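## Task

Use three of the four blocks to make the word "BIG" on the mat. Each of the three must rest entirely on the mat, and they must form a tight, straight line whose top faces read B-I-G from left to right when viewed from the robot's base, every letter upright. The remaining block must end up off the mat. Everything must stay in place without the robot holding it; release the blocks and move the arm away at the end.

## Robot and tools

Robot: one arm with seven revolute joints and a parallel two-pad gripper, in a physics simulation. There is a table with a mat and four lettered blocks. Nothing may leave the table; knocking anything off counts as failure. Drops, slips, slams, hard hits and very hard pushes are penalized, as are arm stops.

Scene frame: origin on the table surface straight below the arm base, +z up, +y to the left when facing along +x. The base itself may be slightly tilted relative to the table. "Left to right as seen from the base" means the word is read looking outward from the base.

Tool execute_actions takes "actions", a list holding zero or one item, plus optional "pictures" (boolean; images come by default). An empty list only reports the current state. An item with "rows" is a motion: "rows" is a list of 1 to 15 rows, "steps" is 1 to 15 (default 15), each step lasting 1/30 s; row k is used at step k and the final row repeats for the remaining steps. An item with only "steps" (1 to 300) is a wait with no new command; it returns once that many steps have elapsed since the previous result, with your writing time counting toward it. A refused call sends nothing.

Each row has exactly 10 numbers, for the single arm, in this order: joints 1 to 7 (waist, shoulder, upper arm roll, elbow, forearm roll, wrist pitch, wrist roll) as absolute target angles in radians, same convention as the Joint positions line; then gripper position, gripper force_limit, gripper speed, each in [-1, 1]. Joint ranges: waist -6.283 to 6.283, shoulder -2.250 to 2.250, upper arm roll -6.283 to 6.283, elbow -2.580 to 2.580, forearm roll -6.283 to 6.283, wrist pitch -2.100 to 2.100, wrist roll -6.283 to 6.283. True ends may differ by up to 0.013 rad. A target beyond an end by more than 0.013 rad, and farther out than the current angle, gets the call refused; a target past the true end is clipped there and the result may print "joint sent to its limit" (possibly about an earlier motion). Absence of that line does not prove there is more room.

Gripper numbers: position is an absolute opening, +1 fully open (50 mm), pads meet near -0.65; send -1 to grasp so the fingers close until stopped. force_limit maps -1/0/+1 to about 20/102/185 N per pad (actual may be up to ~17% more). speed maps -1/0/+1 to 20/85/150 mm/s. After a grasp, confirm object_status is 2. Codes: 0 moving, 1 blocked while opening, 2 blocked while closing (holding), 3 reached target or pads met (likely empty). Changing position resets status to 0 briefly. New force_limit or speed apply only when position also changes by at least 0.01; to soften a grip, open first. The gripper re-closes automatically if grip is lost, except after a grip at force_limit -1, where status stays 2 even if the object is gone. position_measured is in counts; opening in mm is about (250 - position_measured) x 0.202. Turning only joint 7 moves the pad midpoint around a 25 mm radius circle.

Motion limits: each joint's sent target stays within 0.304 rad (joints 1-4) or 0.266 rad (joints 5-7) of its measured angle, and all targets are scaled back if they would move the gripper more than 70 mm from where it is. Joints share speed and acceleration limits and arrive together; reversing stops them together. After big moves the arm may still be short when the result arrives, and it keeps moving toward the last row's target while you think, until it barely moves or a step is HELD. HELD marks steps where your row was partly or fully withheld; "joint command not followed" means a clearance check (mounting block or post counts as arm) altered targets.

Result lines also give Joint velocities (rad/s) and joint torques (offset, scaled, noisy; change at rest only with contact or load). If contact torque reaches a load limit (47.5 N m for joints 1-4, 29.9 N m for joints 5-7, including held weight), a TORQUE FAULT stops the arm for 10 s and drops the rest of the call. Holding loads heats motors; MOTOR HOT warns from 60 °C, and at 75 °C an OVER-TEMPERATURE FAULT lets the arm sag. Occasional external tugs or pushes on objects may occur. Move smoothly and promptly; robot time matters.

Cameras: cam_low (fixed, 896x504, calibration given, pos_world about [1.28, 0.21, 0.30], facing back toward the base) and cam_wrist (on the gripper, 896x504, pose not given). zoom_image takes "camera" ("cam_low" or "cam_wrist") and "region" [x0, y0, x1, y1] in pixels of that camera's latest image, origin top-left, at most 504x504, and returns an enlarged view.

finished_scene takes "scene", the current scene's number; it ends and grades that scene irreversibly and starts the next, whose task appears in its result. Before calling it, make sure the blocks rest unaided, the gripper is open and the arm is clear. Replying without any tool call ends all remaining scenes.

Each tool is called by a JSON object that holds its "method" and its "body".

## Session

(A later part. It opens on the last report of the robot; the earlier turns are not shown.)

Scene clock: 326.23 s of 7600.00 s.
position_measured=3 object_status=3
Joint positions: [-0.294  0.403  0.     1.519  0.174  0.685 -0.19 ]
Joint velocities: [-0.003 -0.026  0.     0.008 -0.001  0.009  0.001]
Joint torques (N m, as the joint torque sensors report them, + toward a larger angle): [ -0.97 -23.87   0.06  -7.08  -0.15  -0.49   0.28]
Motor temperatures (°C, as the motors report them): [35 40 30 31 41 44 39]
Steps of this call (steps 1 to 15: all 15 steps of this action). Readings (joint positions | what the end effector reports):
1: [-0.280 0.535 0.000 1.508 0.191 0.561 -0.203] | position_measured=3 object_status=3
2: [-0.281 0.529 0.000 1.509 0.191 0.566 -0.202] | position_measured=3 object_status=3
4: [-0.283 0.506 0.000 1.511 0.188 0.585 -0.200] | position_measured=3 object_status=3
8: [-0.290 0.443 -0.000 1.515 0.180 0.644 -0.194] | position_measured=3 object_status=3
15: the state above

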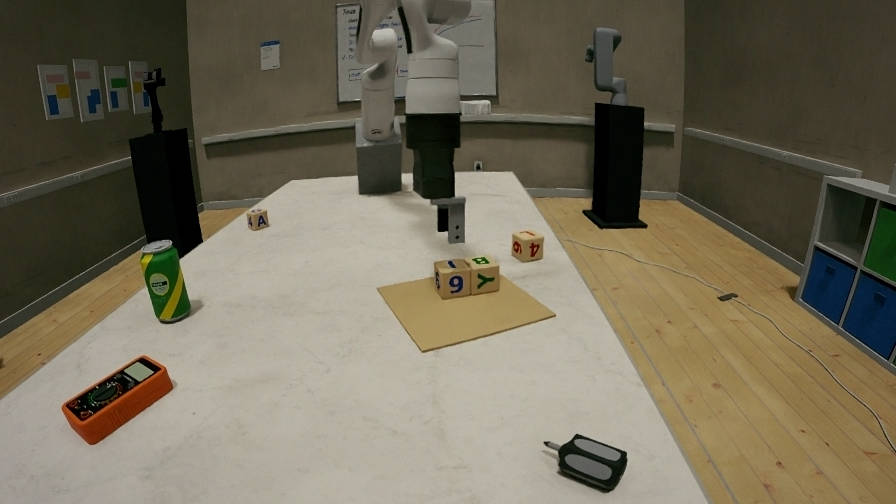

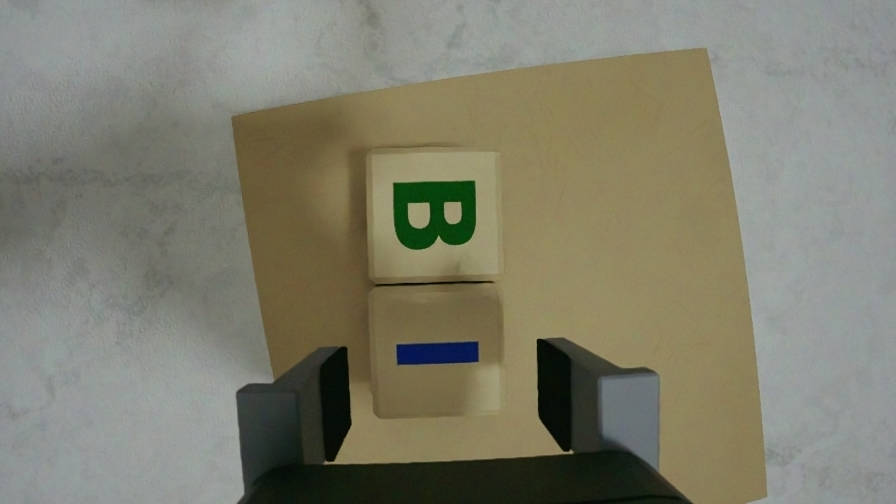

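{"method": "execute_actions", "body": {"actions": [{"rows":[[0.1,0.12,0,2.05,-0.2,0.6,0.6,1,-0.5,-0.6]],"steps":15}], "pictures": false}}

{"method": "execute_actions", "body": {"actions": [{"rows":[[1.0,0.2,0,2.13,-0.8,0.63,1.4,1,-0.5,-0.6]],"steps":15}], "pictures": false}}

{"method": "execute_actions", "body": {"actions": [{"rows":[[1.0,0.2,0,2.13,-0.8,0.63,1.4,1,-0.5,-0.6]],"steps":12}], "pictures": false}}

{"method": "execute_actions", "body": {"actions": [{"rows":[[1.3296,0.5176,0,2.155,-1.0275,0.6496,1.61,1,-0.5,-0.6]],"steps":15}], "pictures": false}}

{"method": "execute_actions", "body": {"actions": [{"steps":25}]}}

Scene clock: 357.77 s of 7600.00 s.
position_measured=3 object_status=3
Joint positions: [-0.027  0.203  0.001  1.827 -0.072  0.624  0.082]
Joint velocities: [ 0.451 -0.293 -0.005  0.788 -0.459 -0.087  0.768]
Joint torques (N m, as the joint torque sensors report them, + toward a larger angle): [  0.89 -20.31   0.59  -6.01  -0.55   0.12   0.55]
Motor temperatures (°C, as the motors report them): [35 41 30 31 41 44 39]
Steps of this call (steps 1 to 15: the robot went on to your last target; steps 16 to 90: nothing new was sent; then 28.03 s passed at rest; steps 91 to 105: all 15 steps of this action). Readings (joint positions | what the end effector reports):
91: [-0.292 0.399 -0.000 1.520 0.173 0.685 -0.189] | position_measured=3 object_status=3
92: [-0.286 0.393 -0.002 1.526 0.168 0.683 -0.185] | position_measured=3 object_status=3
94: [-0.256 0.365 -0.004 1.553 0.145 0.675 -0.162] | position_measured=3 object_status=3
98: [-0.159 0.289 -0.000 1.646 0.062 0.652 -0.079] | position_measured=3 object_status=3
105: the state above

Scene clock: 358.27 s of 7600.00 s.
position_measured=3 object_status=3
Joint positions: [ 0.412  0.198 -0.     2.083 -0.452  0.628  0.479]
Joint velocities: [ 1.179  0.015  0.005  0.278 -1.035  0.01   1.037]
Joint torques (N m, as the joint torque sensors report them, + toward a larger angle): [  3.32 -16.64   2.92  -4.    -0.36   0.18   0.54]
Motor temperatures (°C, as the motors report them): [35 41 30 31 41 44 39]
Steps of this call (steps 1 to 15: all 15 steps of this action). Readings (joint positions | what the end effector reports):
1: [-0.011 0.194 0.000 1.853 -0.087 0.622 0.108] | position_measured=3 object_status=3
2: [0.009 0.189 -0.001 1.876 -0.105 0.621 0.131] | position_measured=3 object_status=3
4: [0.054 0.190 -0.000 1.916 -0.144 0.621 0.171] | position_measured=3 object_status=3
8: [0.160 0.194 -0.000 1.988 -0.234 0.624 0.262] | position_measured=3 object_status=3
15: the state above

Scene clock: 358.67 s of 7600.00 s.
position_measured=3 object_status=3
Joint positions: [ 0.832  0.2    0.     2.125 -0.741  0.63   0.861]
Joint velocities: [ 0.938  0.001  0.     0.026 -0.332  0.     1.086]
Joint torques (N m, as the joint torque sensors report them, + toward a larger angle): [  5.39 -14.68   4.2   -4.06  -0.14  -0.05   0.4 ]
Motor temperatures (°C, as the motors report them): [35 41 30 31 41 44 39]
Steps of this call (steps 1 to 12: all 12 steps of this action). Readings (joint positions | what the end effector reports):
1: [0.452 0.199 -0.000 2.092 -0.486 0.629 0.514] | position_measured=3 object_status=3
2: [0.490 0.199 0.000 2.099 -0.521 0.629 0.548] | position_measured=3 object_status=3
4: [0.566 0.200 0.000 2.110 -0.587 0.629 0.615] | position_measured=3 object_status=3
8: [0.704 0.200 0.000 2.121 -0.688 0.630 0.738] | position_measured=3 object_status=3
12: the state above

Scene clock: 359.17 s of 7600.00 s.
position_measured=3 object_status=3
Joint positions: [ 1.244  0.46   0.001  2.15  -0.987  0.645  1.316]
Joint velocities: [ 0.561  0.382  0.006  0.038 -0.299  0.024  1.215]
Joint torques (N m, as the joint torque sensors report them, + toward a larger angle): [  5.86 -15.89   3.23  -4.15  -0.35   0.42   0.79]
Motor temperatures (°C, as the motors report them): [35 41 30 31 41 44 39]
Steps of this call (steps 1 to 15: all 15 steps of this action). Readings (joint positions | what the end effector reports):
1: [0.862 0.200 0.000 2.126 -0.752 0.630 0.898] | position_measured=3 object_status=3
2: [0.892 0.204 0.000 2.127 -0.766 0.630 0.933] | position_measured=3 object_status=3
4: [0.942 0.227 0.001 2.130 -0.805 0.631 0.985] | position_measured=3 object_status=3
8: [1.051 0.326 -0.001 2.139 -0.885 0.637 1.077] | position_measured=3 object_status=3
15: the state above

Scene clock: 360.00 s of 7600.00 s.
position_measured=3 object_status=3
Joint positions: [ 1.33   0.518  0.     2.155 -1.028  0.65   1.61 ]
Joint velocities: [ 0.001  0.002 -0.    -0.002 -0.001  0.    -0.003]
Joint torques (N m, as the joint torque sensors report them, + toward a larger angle): [  7.93 -14.1    4.93  -3.82  -0.32  -0.11   0.26]
Motor temperatures (°C, as the motors report them): [35 41 30 31 41 44 39]
Steps of this call (steps 1 to 25: the robot went on to your last target). Readings (joint positions | what the end effector reports):
1: [1.261 0.472 0.001 2.151 -0.996 0.646 1.356] | position_measured=3 object_status=3
2: [1.275 0.481 0.001 2.152 -1.003 0.647 1.397] | position_measured=3 object_status=3
4: [1.298 0.496 0.001 2.153 -1.014 0.648 1.478] | position_measured=3 object_status=3
8: [1.323 0.514 0.001 2.155 -1.026 0.649 1.598] | position_measured=3 object_status=3
25: the state above

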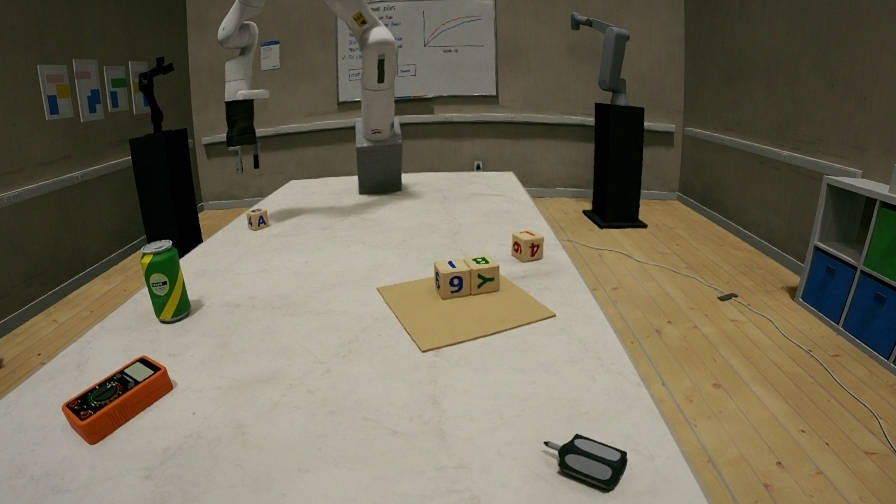

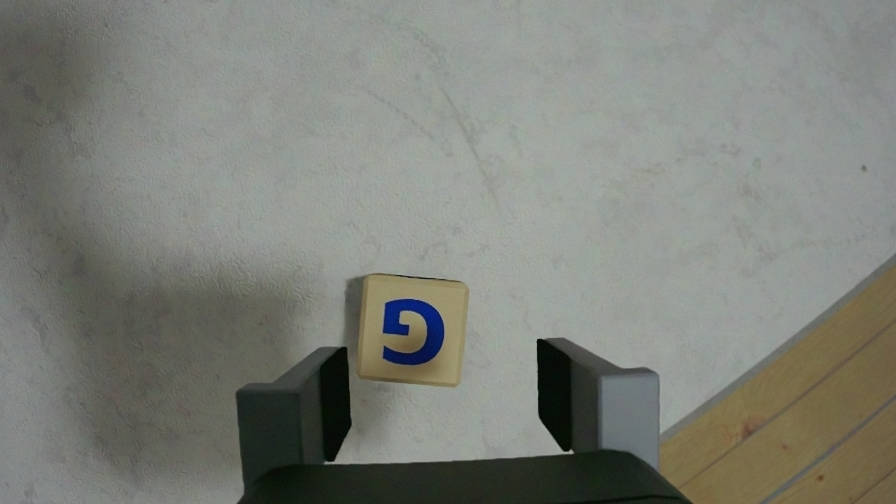

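{"method": "execute_actions", "body": {"actions": [{"rows":[[1.27,0.56,0,2.24,-1.35,0.59,0.9,1,-0.5,-0.6]],"steps":15}], "pictures": false}}

{"method": "execute_actions", "body": {"actions": [{"rows":[[1.2045,0.7019,0,2.3236,-1.6609,0.5302,0.549,1,-0.5,-0.6]],"steps":15}], "pictures": false}}

{"method": "execute_actions", "body": {"actions": [{"steps":20}]}}

Scene clock: 376.70 s of 7600.00 s.
position_measured=3 object_status=3
Joint positions: [ 1.273  0.558 -0.     2.236 -1.334  0.593  1.104]
Joint velocities: [-0.026  0.018  0.002  0.033 -0.143 -0.023 -1.216]
Joint torques (N m, as the joint torque sensors report them, + toward a larger angle): [  7.71 -14.32   4.88  -2.49  -0.63   0.21   0.35]
Motor temperatures (°C, as the motors report them): [35 40 30 31 41 44 39]
Steps of this call (steps 1 to 15: the robot went on to your last target; steps 16 to 90: nothing new was sent; then 13.20 s passed at rest; steps 91 to 105: all 15 steps of this action). Readings (joint positions | what the end effector reports):
91: [1.329 0.518 0.000 2.156 -1.029 0.649 1.609] | position_measured=3 object_status=3
92: [1.326 0.520 0.001 2.159 -1.038 0.647 1.599] | position_measured=3 object_status=3
94: [1.313 0.529 0.001 2.175 -1.089 0.635 1.549] | position_measured=3 object_status=3
98: [1.288 0.547 -0.001 2.214 -1.236 0.609 1.389] | position_measured=3 object_status=3
105: the state above

Scene clock: 377.20 s of 7600.00 s.
position_measured=3 object_status=3
Joint positions: [ 1.206  0.698 -0.     2.323 -1.658  0.53   0.559]
Joint velocities: [-0.015  0.035  0.002  0.025 -0.108 -0.017 -0.341]
Joint torques (N m, as the joint torque sensors report them, + toward a larger angle): [  7.73 -15.25   4.67  -1.35  -0.75   0.02   0.37]
Motor temperatures (°C, as the motors report them): [35 40 30 31 41 44 39]
Steps of this call (steps 1 to 15: all 15 steps of this action). Readings (joint positions | what the end effector reports):
1: [1.272 0.559 -0.000 2.237 -1.339 0.592 1.064] | position_measured=3 object_status=3
2: [1.270 0.562 0.000 2.240 -1.347 0.590 1.023] | position_measured=3 object_status=3
4: [1.257 0.587 0.001 2.253 -1.392 0.580 0.951] | position_measured=3 object_status=3
8: [1.227 0.653 -0.001 2.295 -1.539 0.551 0.798] | position_measured=3 object_status=3
15: the state above

Scene clock: 377.87 s of 7600.00 s.
position_measured=3 object_status=3
Joint positions: [ 1.205  0.702 -0.     2.324 -1.661  0.53   0.549]
Joint velocities: [ 0.001  0.001  0.     0.002 -0.001 -0.     0.   ]
Joint torques (N m, as the joint torque sensors report them, + toward a larger angle): [  7.92 -14.29   4.46  -0.35  -0.38  -0.09   0.32]
Motor temperatures (°C, as the motors report them): [35 40 30 31 41 44 39]
Steps of this call (steps 1 to 20: the robot went on to your last target). Readings (joint positions | what the end effector reports):
1: [1.206 0.699 -0.000 2.323 -1.660 0.530 0.552] | position_measured=3 object_status=3
2: [1.206 0.699 0.000 2.323 -1.661 0.530 0.550] | position_measured=3 object_status=3
4: [1.205 0.701 0.000 2.324 -1.661 0.530 0.549] | position_measured=3 object_status=3
8: [1.205 0.701 -0.000 2.324 -1.661 0.530 0.549] | position_measured=3 object_status=3
20: the state above

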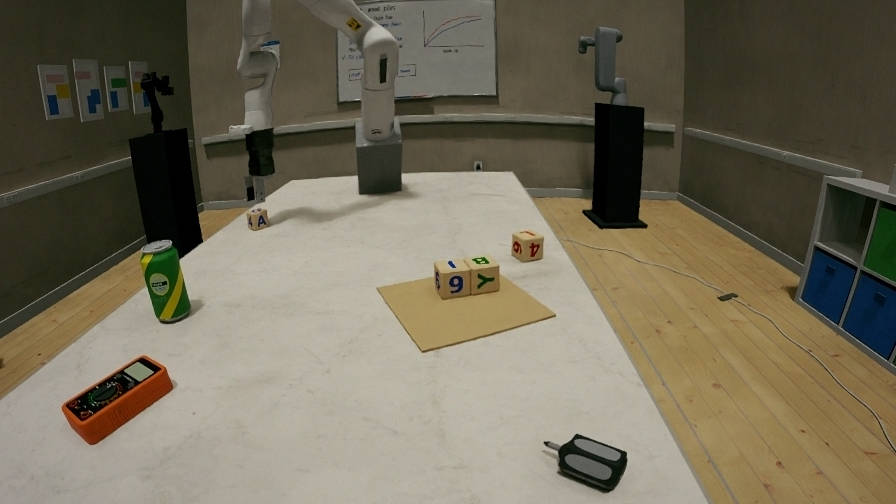

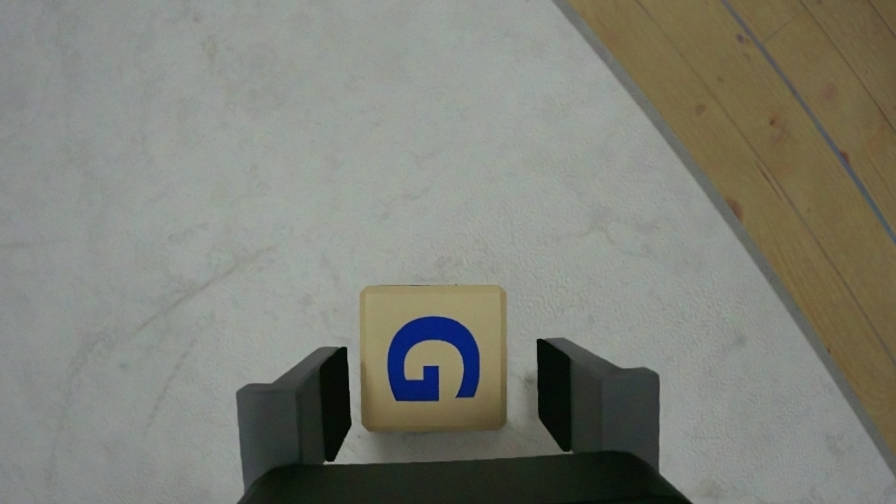

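{"method": "execute_actions", "body": {"actions": [{"rows":[[1.192,0.7175,0,2.323,-1.698,0.5316,0.573,1,-0.5,-0.6],[1.18,0.733,0,2.322,-1.736,0.533,0.597,1,-0.5,-0.6],[1.167,0.749,0,2.3216,-1.774,0.534,0.622,1,-0.5,-0.6],[1.155,0.7645,0,2.3209,-1.8114,0.5357,0.646,1,-0.5,-0.6]],"steps":15}], "pictures": false}}

{"method": "execute_actions", "body": {"actions": [{"steps":8}]}}

Scene clock: 397.60 s of 7600.00 s.
position_measured=3 object_status=3
Joint positions: [ 1.156  0.764 -0.     2.321 -1.811  0.536  0.646]
Joint velocities: [-0.007  0.011 -0.     0.001 -0.003  0.     0.   ]
Joint torques (N m, as the joint torque sensors report them, + toward a larger angle): [  8.57 -14.61   4.39   0.26  -0.45  -0.19   0.6 ]
Motor temperatures (°C, as the motors report them): [35 40 30 31 41 44 39]
Steps of this call (steps 1 to 15: the robot went on to your last target; steps 16 to 90: nothing new was sent; then 16.23 s passed at rest; steps 91 to 105: all 15 steps of this action). Readings (joint positions | what the end effector reports):
91: [1.203 0.703 0.000 2.324 -1.662 0.530 0.550] | position_measured=3 object_status=3
92: [1.199 0.709 0.001 2.323 -1.672 0.531 0.556] | position_measured=3 object_status=3
94: [1.185 0.726 0.001 2.323 -1.711 0.532 0.581] | position_measured=3 object_status=3
98: [1.161 0.757 -0.001 2.321 -1.796 0.535 0.636] | position_measured=3 object_status=3
105: the state above

Scene clock: 397.87 s of 7600.00 s.
position_measured=3 object_status=3
Joint positions: [ 1.155  0.764 -0.     2.321 -1.811  0.536  0.646]
Joint velocities: [-0.     0.001  0.001  0.    -0.001 -0.    -0.001]
Joint torques (N m, as the joint torque sensors report them, + toward a larger angle): [  8.01 -14.82   4.41   0.31  -0.31  -0.09   0.34]
Motor temperatures (°C, as the motors report them): [35 40 30 31 41 44 39]
Steps of this call (steps 1 to 8: the robot went on to your last target). Readings (joint positions | what the end effector reports):
1: [1.156 0.764 -0.000 2.321 -1.811 0.536 0.646] | position_measured=3 object_status=3
2: [1.155 0.764 -0.000 2.321 -1.811 0.536 0.646] | position_measured=3 object_status=3
4: [1.155 0.764 -0.000 2.321 -1.811 0.536 0.646] | position_measured=3 object_status=3
8: the state above

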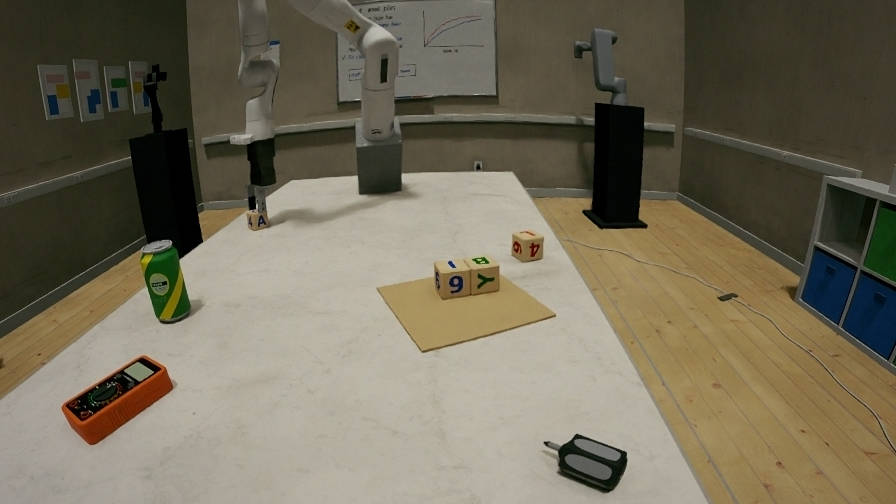

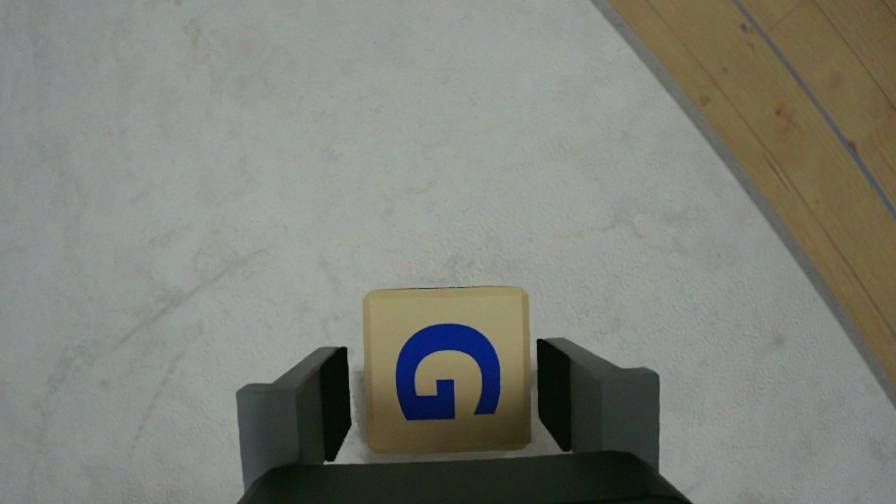

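{"method": "execute_actions", "body": {"actions": [{"rows":[[1.1576,0.7655,0,2.3193,-1.8084,0.5357,0.646,1,-0.5,-0.5],[1.1576,0.7655,0,2.3193,-1.8084,0.5357,0.646,1,-0.5,-0.5],[1.1542,0.772,0,2.3177,-1.8194,0.537,0.655,1,-0.5,-0.5],[1.1508,0.7784,0,2.3161,-1.8305,0.5385,0.664,1,-0.5,-0.5],[1.1474,0.7849,0,2.3145,-1.8415,0.54,0.673,1,-0.5,-0.5],[1.144,0.7913,0,2.3129,-1.8526,0.5413,0.682,1,-0.5,-0.5],[1.1407,0.7978,0,2.3113,-1.8636,0.5427,0.691,1,-0.5,-0.5],[1.1373,0.8042,0,2.3097,-1.8747,0.544,0.70,1,-0.5,-0.5]],"steps":15}]}}

Scene clock: 419.27 s of 7600.00 s.
position_measured=3 object_status=3
Joint positions: [ 1.138  0.803 -0.     2.31  -1.874  0.544  0.7  ]
Joint velocities: [-0.006  0.013  0.001 -0.001 -0.009  0.001  0.007]
Joint torques (N m, as the joint torque sensors report them, + toward a larger angle): [  8.05 -14.81   4.55   0.74  -0.49  -0.04   0.25]
Motor temperatures (°C, as the motors report them): [36 40 30 31 41 44 39]
Steps of this call (steps 1 to 15: the robot went on to your last target; steps 16 to 90: nothing new was sent; then 17.90 s passed at rest; steps 91 to 105: all 15 steps of this action). Readings (joint positions | what the end effector reports):
91: [1.156 0.765 -0.000 2.321 -1.811 0.536 0.646] | position_measured=3 object_status=3
92: [1.156 0.765 -0.000 2.320 -1.810 0.536 0.646] | position_measured=3 object_status=3
94: [1.155 0.769 0.000 2.319 -1.814 0.536 0.650] | position_measured=3 object_status=3
98: [1.145 0.789 0.000 2.314 -1.846 0.540 0.677] | position_measured=3 object_status=3
105: the state above

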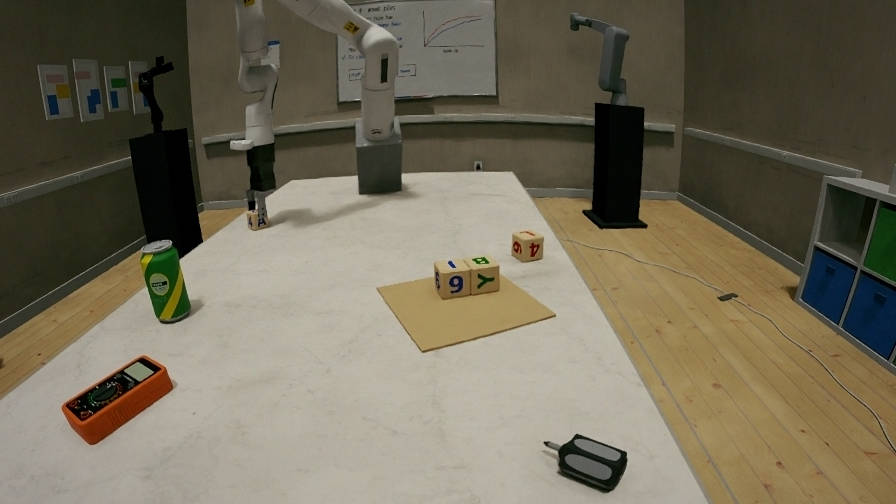

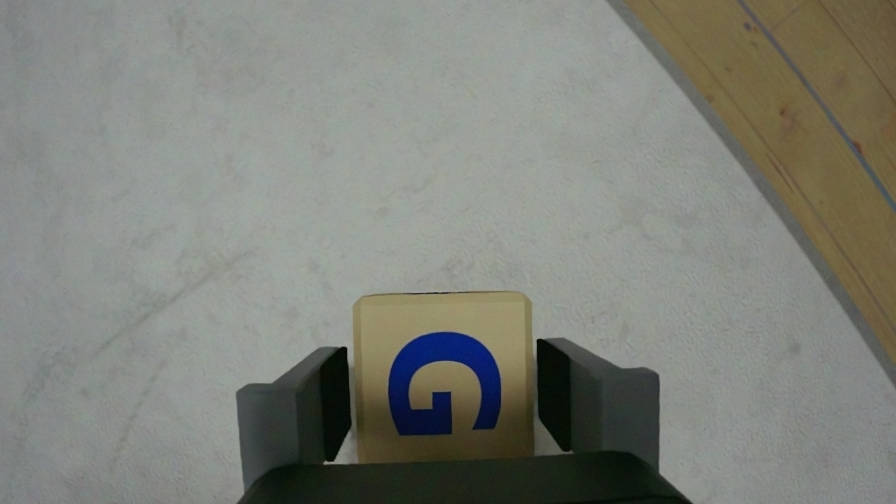

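Good. Continue down, grip.

{"method": "execute_actions", "body": {"actions": [{"rows":[[1.1339,0.8107,0,2.3081,-1.8857,0.5454,0.709,1,-0.5,-0.5],[1.1305,0.8171,0,2.3065,-1.8968,0.5468,0.718,1,-0.5,-0.5],[1.1271,0.8236,0,2.3049,-1.9078,0.5482,0.727,1,-0.5,-0.5],[1.1237,0.83,0,2.3033,-1.9189,0.5496,0.736,1,-0.5,-0.5],[1.1203,0.8365,0,2.3017,-1.93,0.551,0.745,1,-0.5,-0.5],[1.117,0.843,0,2.3,-1.941,0.5524,0.754,1,-0.5,-0.5]],"steps":15}], "pictures": false}}

{"method": "execute_actions", "body": {"actions": [{"rows":[[1.117,0.843,0,2.3,-1.941,0.5524,0.754,1,-0.5,-0.5],[1.117,0.843,0,2.3,-1.941,0.5524,0.754,1,-0.5,-0.5],[1.117,0.843,0,2.3,-1.941,0.5524,0.754,-1,-0.5,-0.5]],"steps":15}]}}

Scene clock: 428.70 s of 7600.00 s.
position_measured=3 object_status=3
Joint positions: [ 1.117  0.842 -0.     2.3   -1.941  0.552  0.754]
Joint velocities: [-0.002  0.009 -0.    -0.001 -0.001  0.     0.001]
Joint torques (N m, as the joint torque sensors report them, + toward a larger angle): [  8.54 -14.87   4.59   1.07  -0.29  -0.18   0.03]
Motor temperatures (°C, as the motors report them): [36 39 30 31 41 44 39]
Steps of this call (steps 1 to 15: the robot went on to your last target; steps 16 to 90: nothing new was sent; then 5.93 s passed at rest; steps 91 to 105: all 15 steps of this action). Readings (joint positions | what the end effector reports):
91: [1.137 0.805 0.000 2.310 -1.876 0.544 0.701] | position_measured=3 object_status=3
92: [1.135 0.808 0.000 2.309 -1.880 0.545 0.704] | position_measured=3 object_status=3
94: [1.131 0.817 0.000 2.307 -1.894 0.546 0.715] | position_measured=3 object_status=3
98: [1.120 0.837 -0.000 2.302 -1.930 0.551 0.745] | position_measured=3 object_status=3
105: the state above

Scene clock: 429.20 s of 7600.00 s.
position_measured=34 object_status=2
Joint positions: [ 1.117  0.843  0.     2.3   -1.941  0.552  0.754]
Joint velocities: [-0.    -0.001  0.    -0.002  0.     0.     0.   ]
Joint torques (N m, as the joint torque sensors report them, + toward a larger angle): [  8.21 -15.03   4.5    0.98  -0.35  -0.11   0.35]
Motor temperatures (°C, as the motors report them): [36 39 30 31 41 44 39]
Steps of this call (steps 1 to 15: all 15 steps of this action). Readings (joint positions | what the end effector reports):
1: [1.117 0.842 -0.000 2.300 -1.941 0.552 0.754] | position_measured=3 object_status=3
2: [1.117 0.843 -0.000 2.300 -1.941 0.552 0.754] | position_measured=3 object_status=3
4: [1.117 0.843 -0.000 2.300 -1.941 0.552 0.754] | position_measured=18 object_status=0
8: [1.117 0.843 0.000 2.300 -1.941 0.552 0.754] | position_measured=34 object_status=0
15: the state above

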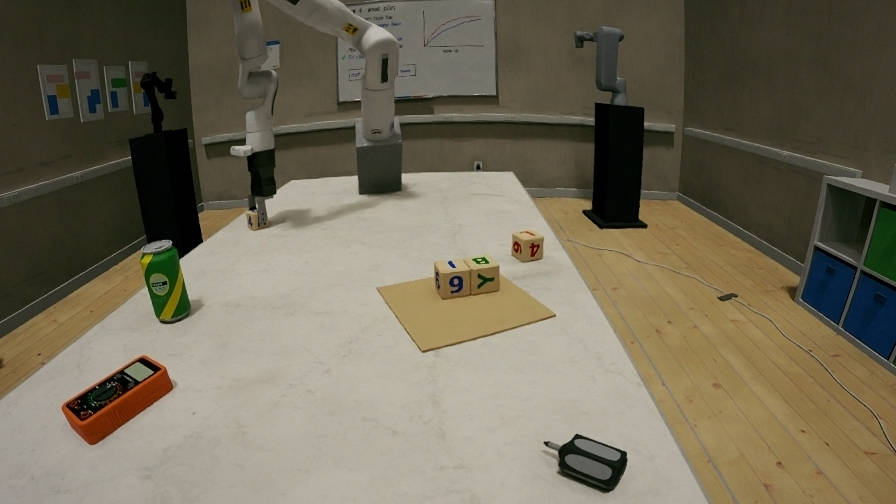

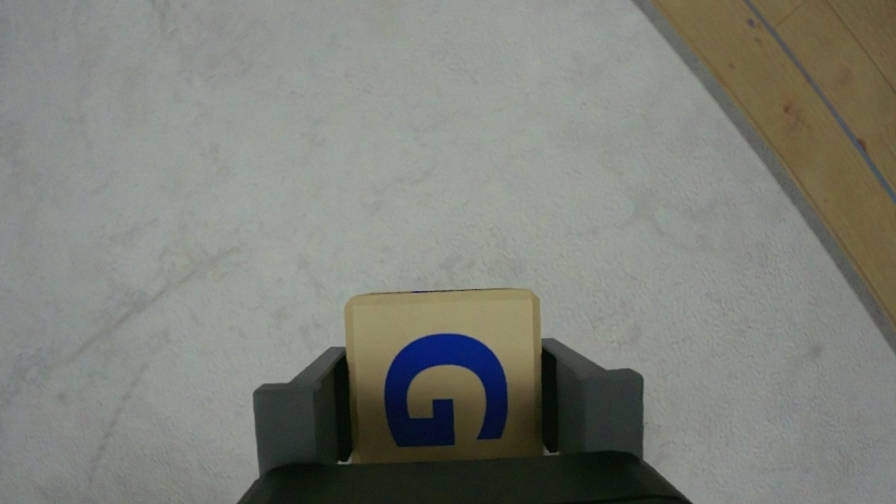

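{"method": "execute_actions", "body": {"actions": [{"rows":[[1.137,0.804,0,2.31,-1.875,0.544,0.70,-1,-0.5,-0.5],[1.137,0.804,0,2.31,-1.875,0.544,0.70,-1,-0.5,-0.5],[1.157,0.765,0,2.32,-1.81,0.536,0.646,-1,-0.5,-0.5],[1.157,0.765,0,2.32,-1.81,0.536,0.646,-1,-0.5,-0.5],[1.2045,0.7019,0,2.3236,-1.6609,0.5302,0.549,-1,-0.5,-0.5],[1.2045,0.7019,0,2.3236,-1.6609,0.5302,0.549,-1,-0.5,-0.5],[1.2045,0.7019,0,2.3236,-1.6609,0.5302,0.549,-1,-0.5,-0.5],[1.2045,0.7019,0,2.3236,-1.6609,0.5302,0.549,-1,-0.5,-0.5],[1.1,0.2,0,2.2,-0.9,0.6,0.3,-1,-0.5,-0.5]],"steps":15}], "pictures": false}}

{"method": "execute_actions", "body": {"actions": [{"rows":[[1.1,0.2,0,2.2,-0.9,0.6,0.3,-1,-0.5,-0.5]],"steps":15}], "pictures": false}}

{"method": "execute_actions", "body": {"actions": [{"rows":[[0.1,0.15,0,2.05,-0.1,0.6,0,-1,-0.5,-0.5]],"steps":15}], "pictures": false}}

{"method": "execute_actions", "body": {"actions": [{"rows":[[0.1,0.15,0,2.05,-0.1,0.6,0,-1,-0.5,-0.5]],"steps":15}], "pictures": false}}

{"method": "execute_actions", "body": {"actions": [{"rows":[[-0.1773,0.4049,0,1.5122,0.0766,0.6762,-0.012,-1,-0.5,-0.5]],"steps":15}], "pictures": false}}

{"method": "execute_actions", "body": {"actions": [{"steps":30}]}}

Scene clock: 457.30 s of 7600.00 s.
position_measured=34 object_status=2
Joint positions: [ 1.161  0.59   0.001  2.28  -1.596  0.556  0.476]
Joint velocities: [-0.177 -0.742 -0.018 -0.24   0.647  0.14  -0.507]
Joint torques (N m, as the joint torque sensors report them, + toward a larger angle): [  8.61 -14.7    5.29  -0.97  -0.56  -0.32   0.31]
Motor temperatures (°C, as the motors report them): [36 39 30 31 41 44 39]
Steps of this call (steps 1 to 15: the robot went on to your last target; steps 16 to 90: nothing new was sent; then 24.60 s passed at rest; steps 91 to 105: all 15 steps of this action). Readings (joint positions | what the end effector reports):
91: [1.118 0.841 -0.000 2.300 -1.940 0.552 0.753] | position_measured=34 object_status=2
92: [1.121 0.834 -0.001 2.302 -1.931 0.551 0.746] | position_measured=34 object_status=2
94: [1.135 0.808 -0.001 2.308 -1.891 0.546 0.713] | position_measured=34 object_status=2
98: [1.177 0.742 -0.000 2.318 -1.755 0.536 0.613] | position_measured=34 object_status=2
105: the state above

Scene clock: 457.80 s of 7600.00 s.
position_measured=34 object_status=2
Joint positions: [ 1.105  0.236 -0.     2.205 -1.115  0.597  0.312]
Joint velocities: [-0.038 -0.27   0.002 -0.043  1.216  0.024 -0.106]
Joint torques (N m, as the joint torque sensors report them, + toward a larger angle): [  6.55 -11.95   5.05  -4.37  -0.5   -0.05   0.59]
Motor temperatures (°C, as the motors report them): [36 39 30 31 41 44 39]
Steps of this call (steps 1 to 15: all 15 steps of this action). Readings (joint positions | what the end effector reports):
1: [1.156 0.565 0.000 2.272 -1.574 0.560 0.459] | position_measured=34 object_status=2
2: [1.150 0.539 0.000 2.265 -1.552 0.564 0.444] | position_measured=34 object_status=2
4: [1.141 0.486 0.000 2.253 -1.506 0.571 0.416] | position_measured=34 object_status=2
8: [1.124 0.371 0.000 2.231 -1.395 0.582 0.369] | position_measured=34 object_status=2
15: the state above

Scene clock: 458.30 s of 7600.00 s.
position_measured=34 object_status=2
Joint positions: [ 0.723  0.163  0.     2.08  -0.672  0.599  0.064]
Joint velocities: [-1.001 -0.055 -0.002 -0.136  0.874  0.002 -0.287]
Joint torques (N m, as the joint torque sensors report them, + toward a larger angle): [  5.32 -14.89   4.11  -4.78  -0.11  -0.16   0.45]
Motor temperatures (°C, as the motors report them): [36 39 30 31 41 44 39]
Steps of this call (steps 1 to 15: all 15 steps of this action). Readings (joint positions | what the end effector reports):
1: [1.103 0.228 -0.000 2.204 -1.074 0.598 0.309] | position_measured=34 object_status=2
2: [1.097 0.218 0.001 2.201 -1.034 0.598 0.303] | position_measured=34 object_status=2
4: [1.069 0.204 0.002 2.187 -0.974 0.598 0.278] | position_measured=34 object_status=2
8: [0.954 0.183 0.002 2.135 -0.874 0.598 0.179] | position_measured=34 object_status=2
15: the state above

Scene clock: 458.80 s of 7600.00 s.
position_measured=34 object_status=2
Joint positions: [ 0.202  0.151 -0.001  2.052 -0.201  0.6    0.004]
Joint velocities: [-0.865 -0.007 -0.013 -0.016  0.918  0.003 -0.041]
Joint torques (N m, as the joint torque sensors report them, + toward a larger angle): [  4.16 -17.28   4.1   -3.63   0.07   0.49   0.11]
Motor temperatures (°C, as the motors report them): [36 39 30 31 41 44 39]
Steps of this call (steps 1 to 15: all 15 steps of this action). Readings (joint positions | what the end effector reports):
1: [0.689 0.161 0.000 2.075 -0.642 0.599 0.055] | position_measured=34 object_status=2
2: [0.656 0.159 0.000 2.072 -0.613 0.599 0.047] | position_measured=34 object_status=2
4: [0.588 0.157 0.000 2.066 -0.554 0.599 0.035] | position_measured=34 object_status=2
8: [0.449 0.154 0.000 2.058 -0.432 0.600 0.018] | position_measured=34 object_status=2
15: the state above

Scene clock: 459.30 s of 7600.00 s.
position_measured=34 object_status=2
Joint positions: [-0.089  0.334 -0.     1.736  0.022  0.655 -0.009]
Joint velocities: [-0.31   0.251  0.007 -0.787  0.196  0.074 -0.012]
Joint torques (N m, as the joint torque sensors report them, + toward a larger angle): [  0.87 -22.     0.86  -4.98  -0.18   0.25   0.55]
Motor temperatures (°C, as the motors report them): [36 39 30 31 41 44 39]
Steps of this call (steps 1 to 15: all 15 steps of this action). Readings (joint positions | what the end effector reports):
1: [0.174 0.152 -0.001 2.051 -0.172 0.600 0.003] | position_measured=34 object_status=2
2: [0.147 0.155 -0.001 2.048 -0.146 0.601 0.002] | position_measured=34 object_status=2
4: [0.099 0.176 -0.000 2.026 -0.105 0.607 -0.001] | position_measured=34 object_status=2
8: [0.008 0.254 -0.000 1.924 -0.043 0.630 -0.005] | position_measured=34 object_status=2
15: the state above

Scene clock: 460.30 s of 7600.00 s.
position_measured=34 object_status=2
Joint positions: [-0.177  0.405 -0.     1.512  0.077  0.676 -0.012]
Joint velocities: [-0.001  0.002 -0.001  0.     0.001  0.     0.001]
Joint torques (N m, as the joint torque sensors report them, + toward a larger angle): [  0.22 -24.29   0.64  -6.94  -0.26  -0.23   0.34]
Motor temperatures (°C, as the motors report them): [36 39 30 31 41 44 39]
Steps of this call (steps 1 to 30: the robot went on to your last target). Readings (joint positions | what the end effector reports):
1: [-0.099 0.342 -0.000 1.709 0.028 0.658 -0.009] | position_measured=34 object_status=2
2: [-0.110 0.351 -0.000 1.683 0.035 0.660 -0.009] | position_measured=34 object_status=2
4: [-0.130 0.367 0.000 1.631 0.048 0.665 -0.010] | position_measured=34 object_status=2
8: [-0.164 0.394 -0.001 1.542 0.069 0.672 -0.012] | position_measured=34 object_status=2
30: the state above
The arm was judged still, so your last target was given up. Only a new action makes it travel on or press farther. Fingers that are still opening or closing keep moving.

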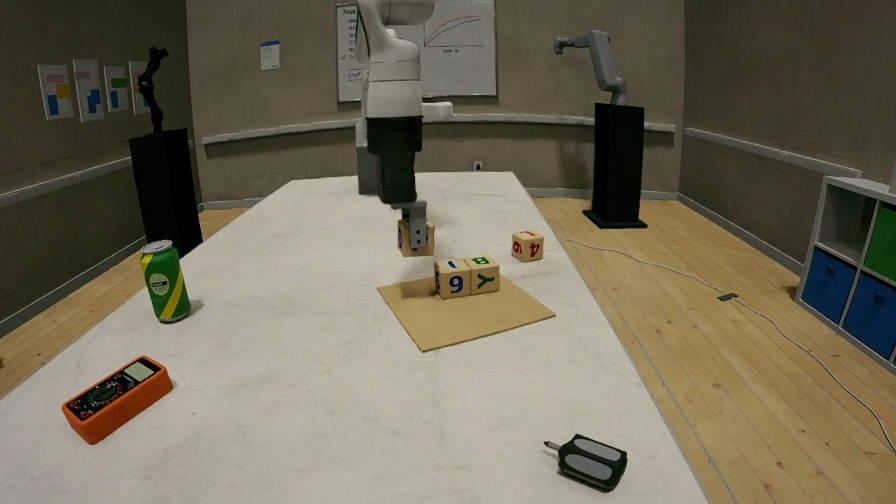

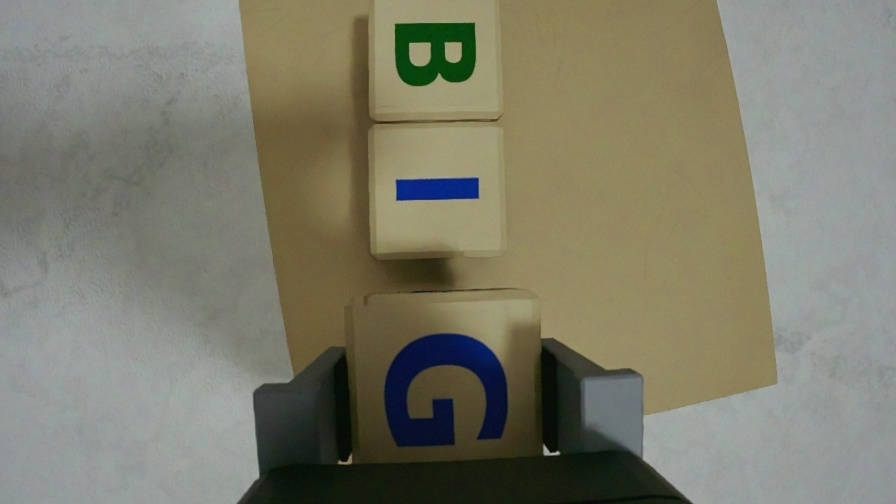

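{"method": "execute_actions", "body": {"actions": [{"rows":[[-0.1763,0.425,0,1.5095,0.0777,0.6585,-0.013,-1,-0.5,-0.5],[-0.1753,0.4457,0,1.5067,0.0787,0.641,-0.014,-1,-0.5,-0.5],[-0.1742,0.466,0,1.504,0.08,0.623,-0.0145,-1,-0.5,-0.5],[-0.1732,0.4866,0,1.501,0.081,0.6054,-0.015,-1,-0.5,-0.5],[-0.1722,0.507,0,1.4985,0.082,0.5877,-0.016,-1,-0.5,-0.5],[-0.1712,0.5274,0,1.4958,0.083,0.57,-0.017,-1,-0.5,-0.5]],"steps":15}], "pictures": false}}

{"method": "execute_actions", "body": {"actions": [{"steps":10}]}}

Scene clock: 472.03 s of 7600.00 s.
position_measured=34 object_status=2
Joint positions: [-0.171  0.525 -0.     1.496  0.083  0.57  -0.017]
Joint velocities: [ 0.001  0.022 -0.    -0.005 -0.001 -0.005 -0.002]
Joint torques (N m, as the joint torque sensors report them, + toward a larger angle): [ -0.14 -24.75   0.74  -5.88  -0.3   -0.35   0.3 ]
Motor temperatures (°C, as the motors report them): [36 39 30 31 41 44 39]
Steps of this call (steps 1 to 90: nothing new was sent; then 8.23 s passed at rest; steps 91 to 105: all 15 steps of this action). Readings (joint positions | what the end effector reports):
91: [-0.177 0.406 -0.000 1.512 0.077 0.676 -0.012] | position_measured=34 object_status=2
92: [-0.177 0.412 -0.000 1.510 0.077 0.671 -0.012] | position_measured=34 object_status=2
94: [-0.176 0.435 0.000 1.507 0.078 0.653 -0.013] | position_measured=34 object_status=2
98: [-0.173 0.495 0.000 1.500 0.081 0.599 -0.016] | position_measured=34 object_status=2
105: the state above

Scene clock: 472.37 s of 7600.00 s.
position_measured=34 object_status=2
Joint positions: [-0.171  0.527  0.     1.496  0.083  0.57  -0.017]
Joint velocities: [ 0.     0.     0.    -0.     0.001 -0.     0.001]
Joint torques (N m, as the joint torque sensors report them, + toward a larger angle): [  0.15 -24.95   0.71  -6.09  -0.32  -0.23   0.33]
Motor temperatures (°C, as the motors report them): [36 39 30 31 41 44 39]
Steps of this call (steps 1 to 10: the robot went on to your last target). Readings (joint positions | what the end effector reports):
1: [-0.171 0.526 -0.000 1.496 0.083 0.570 -0.017] | position_measured=34 object_status=2
2: [-0.171 0.526 0.000 1.496 0.083 0.570 -0.017] | position_measured=34 object_status=2
4: [-0.171 0.527 0.000 1.496 0.083 0.570 -0.017] | position_measured=34 object_status=2
8: [-0.171 0.527 0.000 1.496 0.083 0.570 -0.017] | position_measured=34 object_status=2
10: the state above

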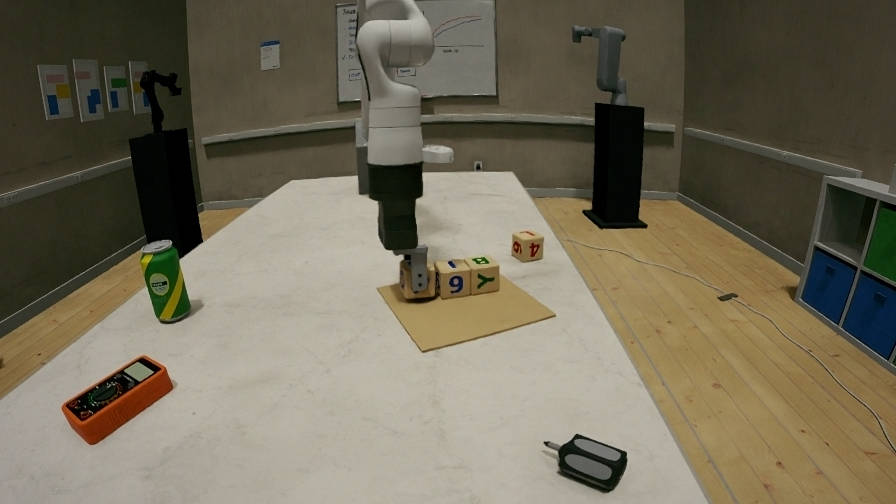

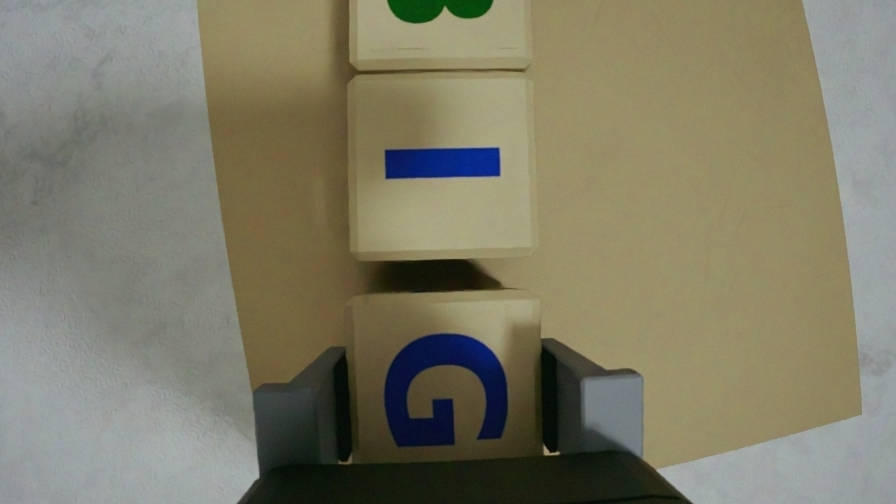

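{"method": "execute_actions", "body": {"actions": [{"rows":[[-0.1733,0.528,0,1.4964,0.085,0.569,-0.021,-1,-0.5,-0.5],[-0.1754,0.5285,0,1.497,0.087,0.568,-0.025,-1,-0.5,-0.5],[-0.1775,0.529,0,1.4976,0.089,0.567,-0.029,-1,-0.5,-0.5],[-0.1796,0.5295,0,1.4982,0.091,0.566,-0.033,-1,-0.5,-0.5],[-0.1817,0.530,0,1.4988,0.093,0.565,-0.037,-1,-0.5,-0.5],[-0.1837,0.5305,0,1.4993,0.095,0.5635,-0.04,-1,-0.5,-0.5]],"steps":15}]}}

Scene clock: 478.13 s of 7600.00 s.
position_measured=34 object_status=2
Joint positions: [-0.184  0.53  -0.     1.499  0.095  0.564 -0.04 ]
Joint velocities: [-0.003 -0.001 -0.     0.001  0.    -0.    -0.002]
Joint torques (N m, as the joint torque sensors report them, + toward a larger angle): [  0.26 -24.81   0.68  -6.12  -0.33  -0.2    0.36]
Motor temperatures (°C, as the motors report them): [36 40 30 31 41 44 39]
Steps of this call (steps 1 to 15: the robot went on to your last target; steps 16 to 90: nothing new was sent; then 2.27 s passed at rest; steps 91 to 105: all 15 steps of this action). Readings (joint positions | what the end effector reports):
91: [-0.172 0.527 0.000 1.496 0.083 0.570 -0.017] | position_measured=34 object_status=2
92: [-0.173 0.528 0.000 1.496 0.084 0.569 -0.019] | position_measured=34 object_status=2
94: [-0.176 0.528 0.000 1.497 0.087 0.568 -0.025] | position_measured=34 object_status=2
98: [-0.182 0.530 -0.000 1.499 0.093 0.565 -0.037] | position_measured=34 object_status=2
105: the state above

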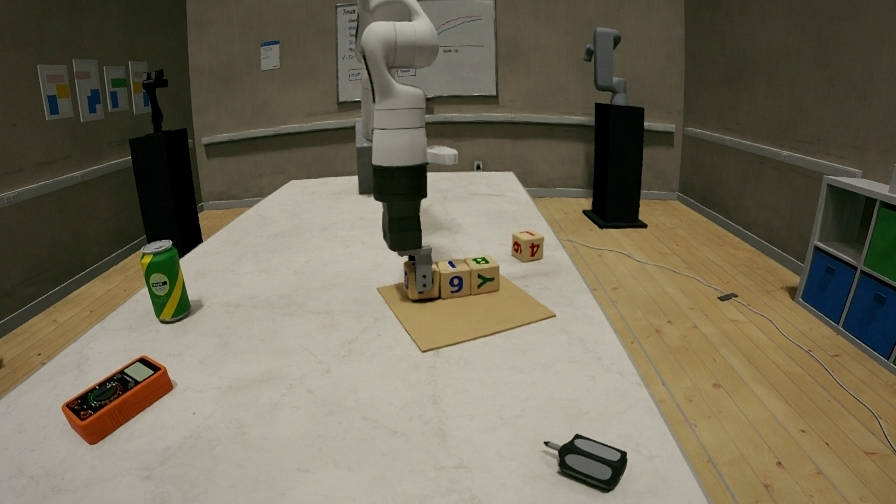

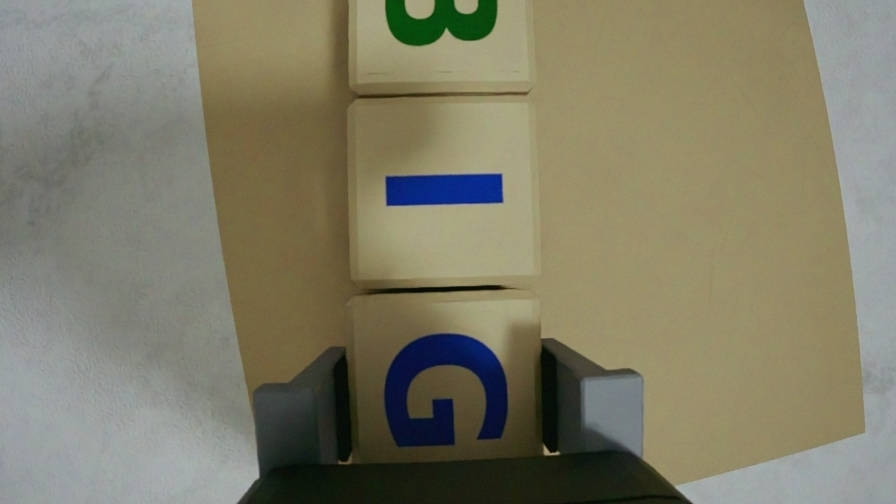

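{"method": "execute_actions", "body": {"actions": [{"rows":[[-0.185,0.534,0,1.498,0.096,0.561,-0.042,-1,-0.5,-0.5]],"steps":12}], "pictures": false}}

Scene clock: 480.87 s of 7600.00 s.
position_measured=34 object_status=2
Joint positions: [-0.185  0.534 -0.     1.498  0.096  0.561 -0.042]
Joint velocities: [-0.002  0.     0.    -0.001  0.001 -0.     0.   ]
Joint torques (N m, as the joint torque sensors report them, + toward a larger angle): [  0.06 -24.91   0.79  -6.03  -0.22  -0.22   0.3 ]
Motor temperatures (°C, as the motors report them): [36 40 30 31 41 44 39]
Steps of this call (steps 1 to 15: the robot went on to your last target; steps 16 to 70: nothing new was sent; steps 71 to 82: all 12 steps of this action). Readings (joint positions | what the end effector reports):
71: [-0.184 0.531 0.000 1.499 0.095 0.563 -0.040] | position_measured=34 object_status=2
72: [-0.184 0.532 0.000 1.499 0.095 0.562 -0.041] | position_measured=34 object_status=2
74: [-0.185 0.533 -0.000 1.498 0.096 0.562 -0.042] | position_measured=34 object_status=2
78: [-0.185 0.534 -0.000 1.498 0.096 0.561 -0.042] | position_measured=34 object_status=2
82: the state above

{"method": "execute_actions", "body": {"actions": [{"rows":[[-0.185,0.5375,0,1.4975,0.096,0.558,-0.042,-1,-0.5,-0.5]],"steps":12}], "pictures": false}}

Scene clock: 484.93 s of 7600.00 s.
position_measured=34 object_status=2
Joint positions: [-0.185  0.537  0.     1.498  0.096  0.558 -0.042]
Joint velocities: [-0.     0.002 -0.     0.001 -0.001 -0.    -0.001]
Joint torques (N m, as the joint torque sensors report them, + toward a larger angle): [  0.04 -24.87   0.59  -6.02  -0.32  -0.27   0.32]
Motor temperatures (°C, as the motors report them): [36 40 30 31 41 44 39]
Steps of this call (steps 1 to 15: the robot went on to your last target; steps 16 to 90: nothing new was sent; then 0.67 s passed at rest; steps 91 to 102: all 12 steps of this action). Readings (joint positions | what the end effector reports):
91: [-0.185 0.535 0.000 1.498 0.096 0.561 -0.042] | position_measured=34 object_status=2
92: [-0.185 0.536 0.000 1.498 0.096 0.560 -0.042] | position_measured=34 object_status=2
94: [-0.185 0.537 -0.000 1.498 0.096 0.559 -0.042] | position_measured=34 object_status=2
98: [-0.185 0.537 -0.000 1.498 0.096 0.558 -0.042] | position_measured=34 object_status=2
102: the state above

{"method": "execute_actions", "body": {"actions": [{"rows":[[-0.185,0.541,0,1.497,0.096,0.555,-0.042,-1,-0.5,-0.5]],"steps":12}], "pictures": false}}

Scene clock: 494.77 s of 7600.00 s.
position_measured=34 object_status=2
Joint positions: [-0.185  0.539  0.     1.497  0.096  0.556 -0.042]
Joint velocities: [-0.    -0.001  0.     0.001 -0.    -0.    -0.001]
Joint torques (N m, as the joint torque sensors report them, + toward a larger angle): [ -0.12 -23.11   0.67  -6.1   -0.29  -0.66   0.3 ]
Motor temperatures (°C, as the motors report them): [36 40 30 31 41 44 39]
Steps of this call (steps 1 to 15: the robot went on to your last target; steps 16 to 90: nothing new was sent; then 6.43 s passed at rest; steps 91 to 102: all 12 steps of this action). Readings (joint positions | what the end effector reports):
91: [-0.185 0.538 0.000 1.497 0.096 0.558 -0.042] | position_measured=34 object_status=2
92: [-0.185 0.539 0.000 1.497 0.096 0.557 -0.042] | position_measured=34 object_status=2
94: [-0.185 0.539 0.000 1.497 0.096 0.556 -0.042] | position_measured=34 object_status=2
98: [-0.185 0.539 0.000 1.497 0.096 0.556 -0.042] | position_measured=34 object_status=2
102: the state above


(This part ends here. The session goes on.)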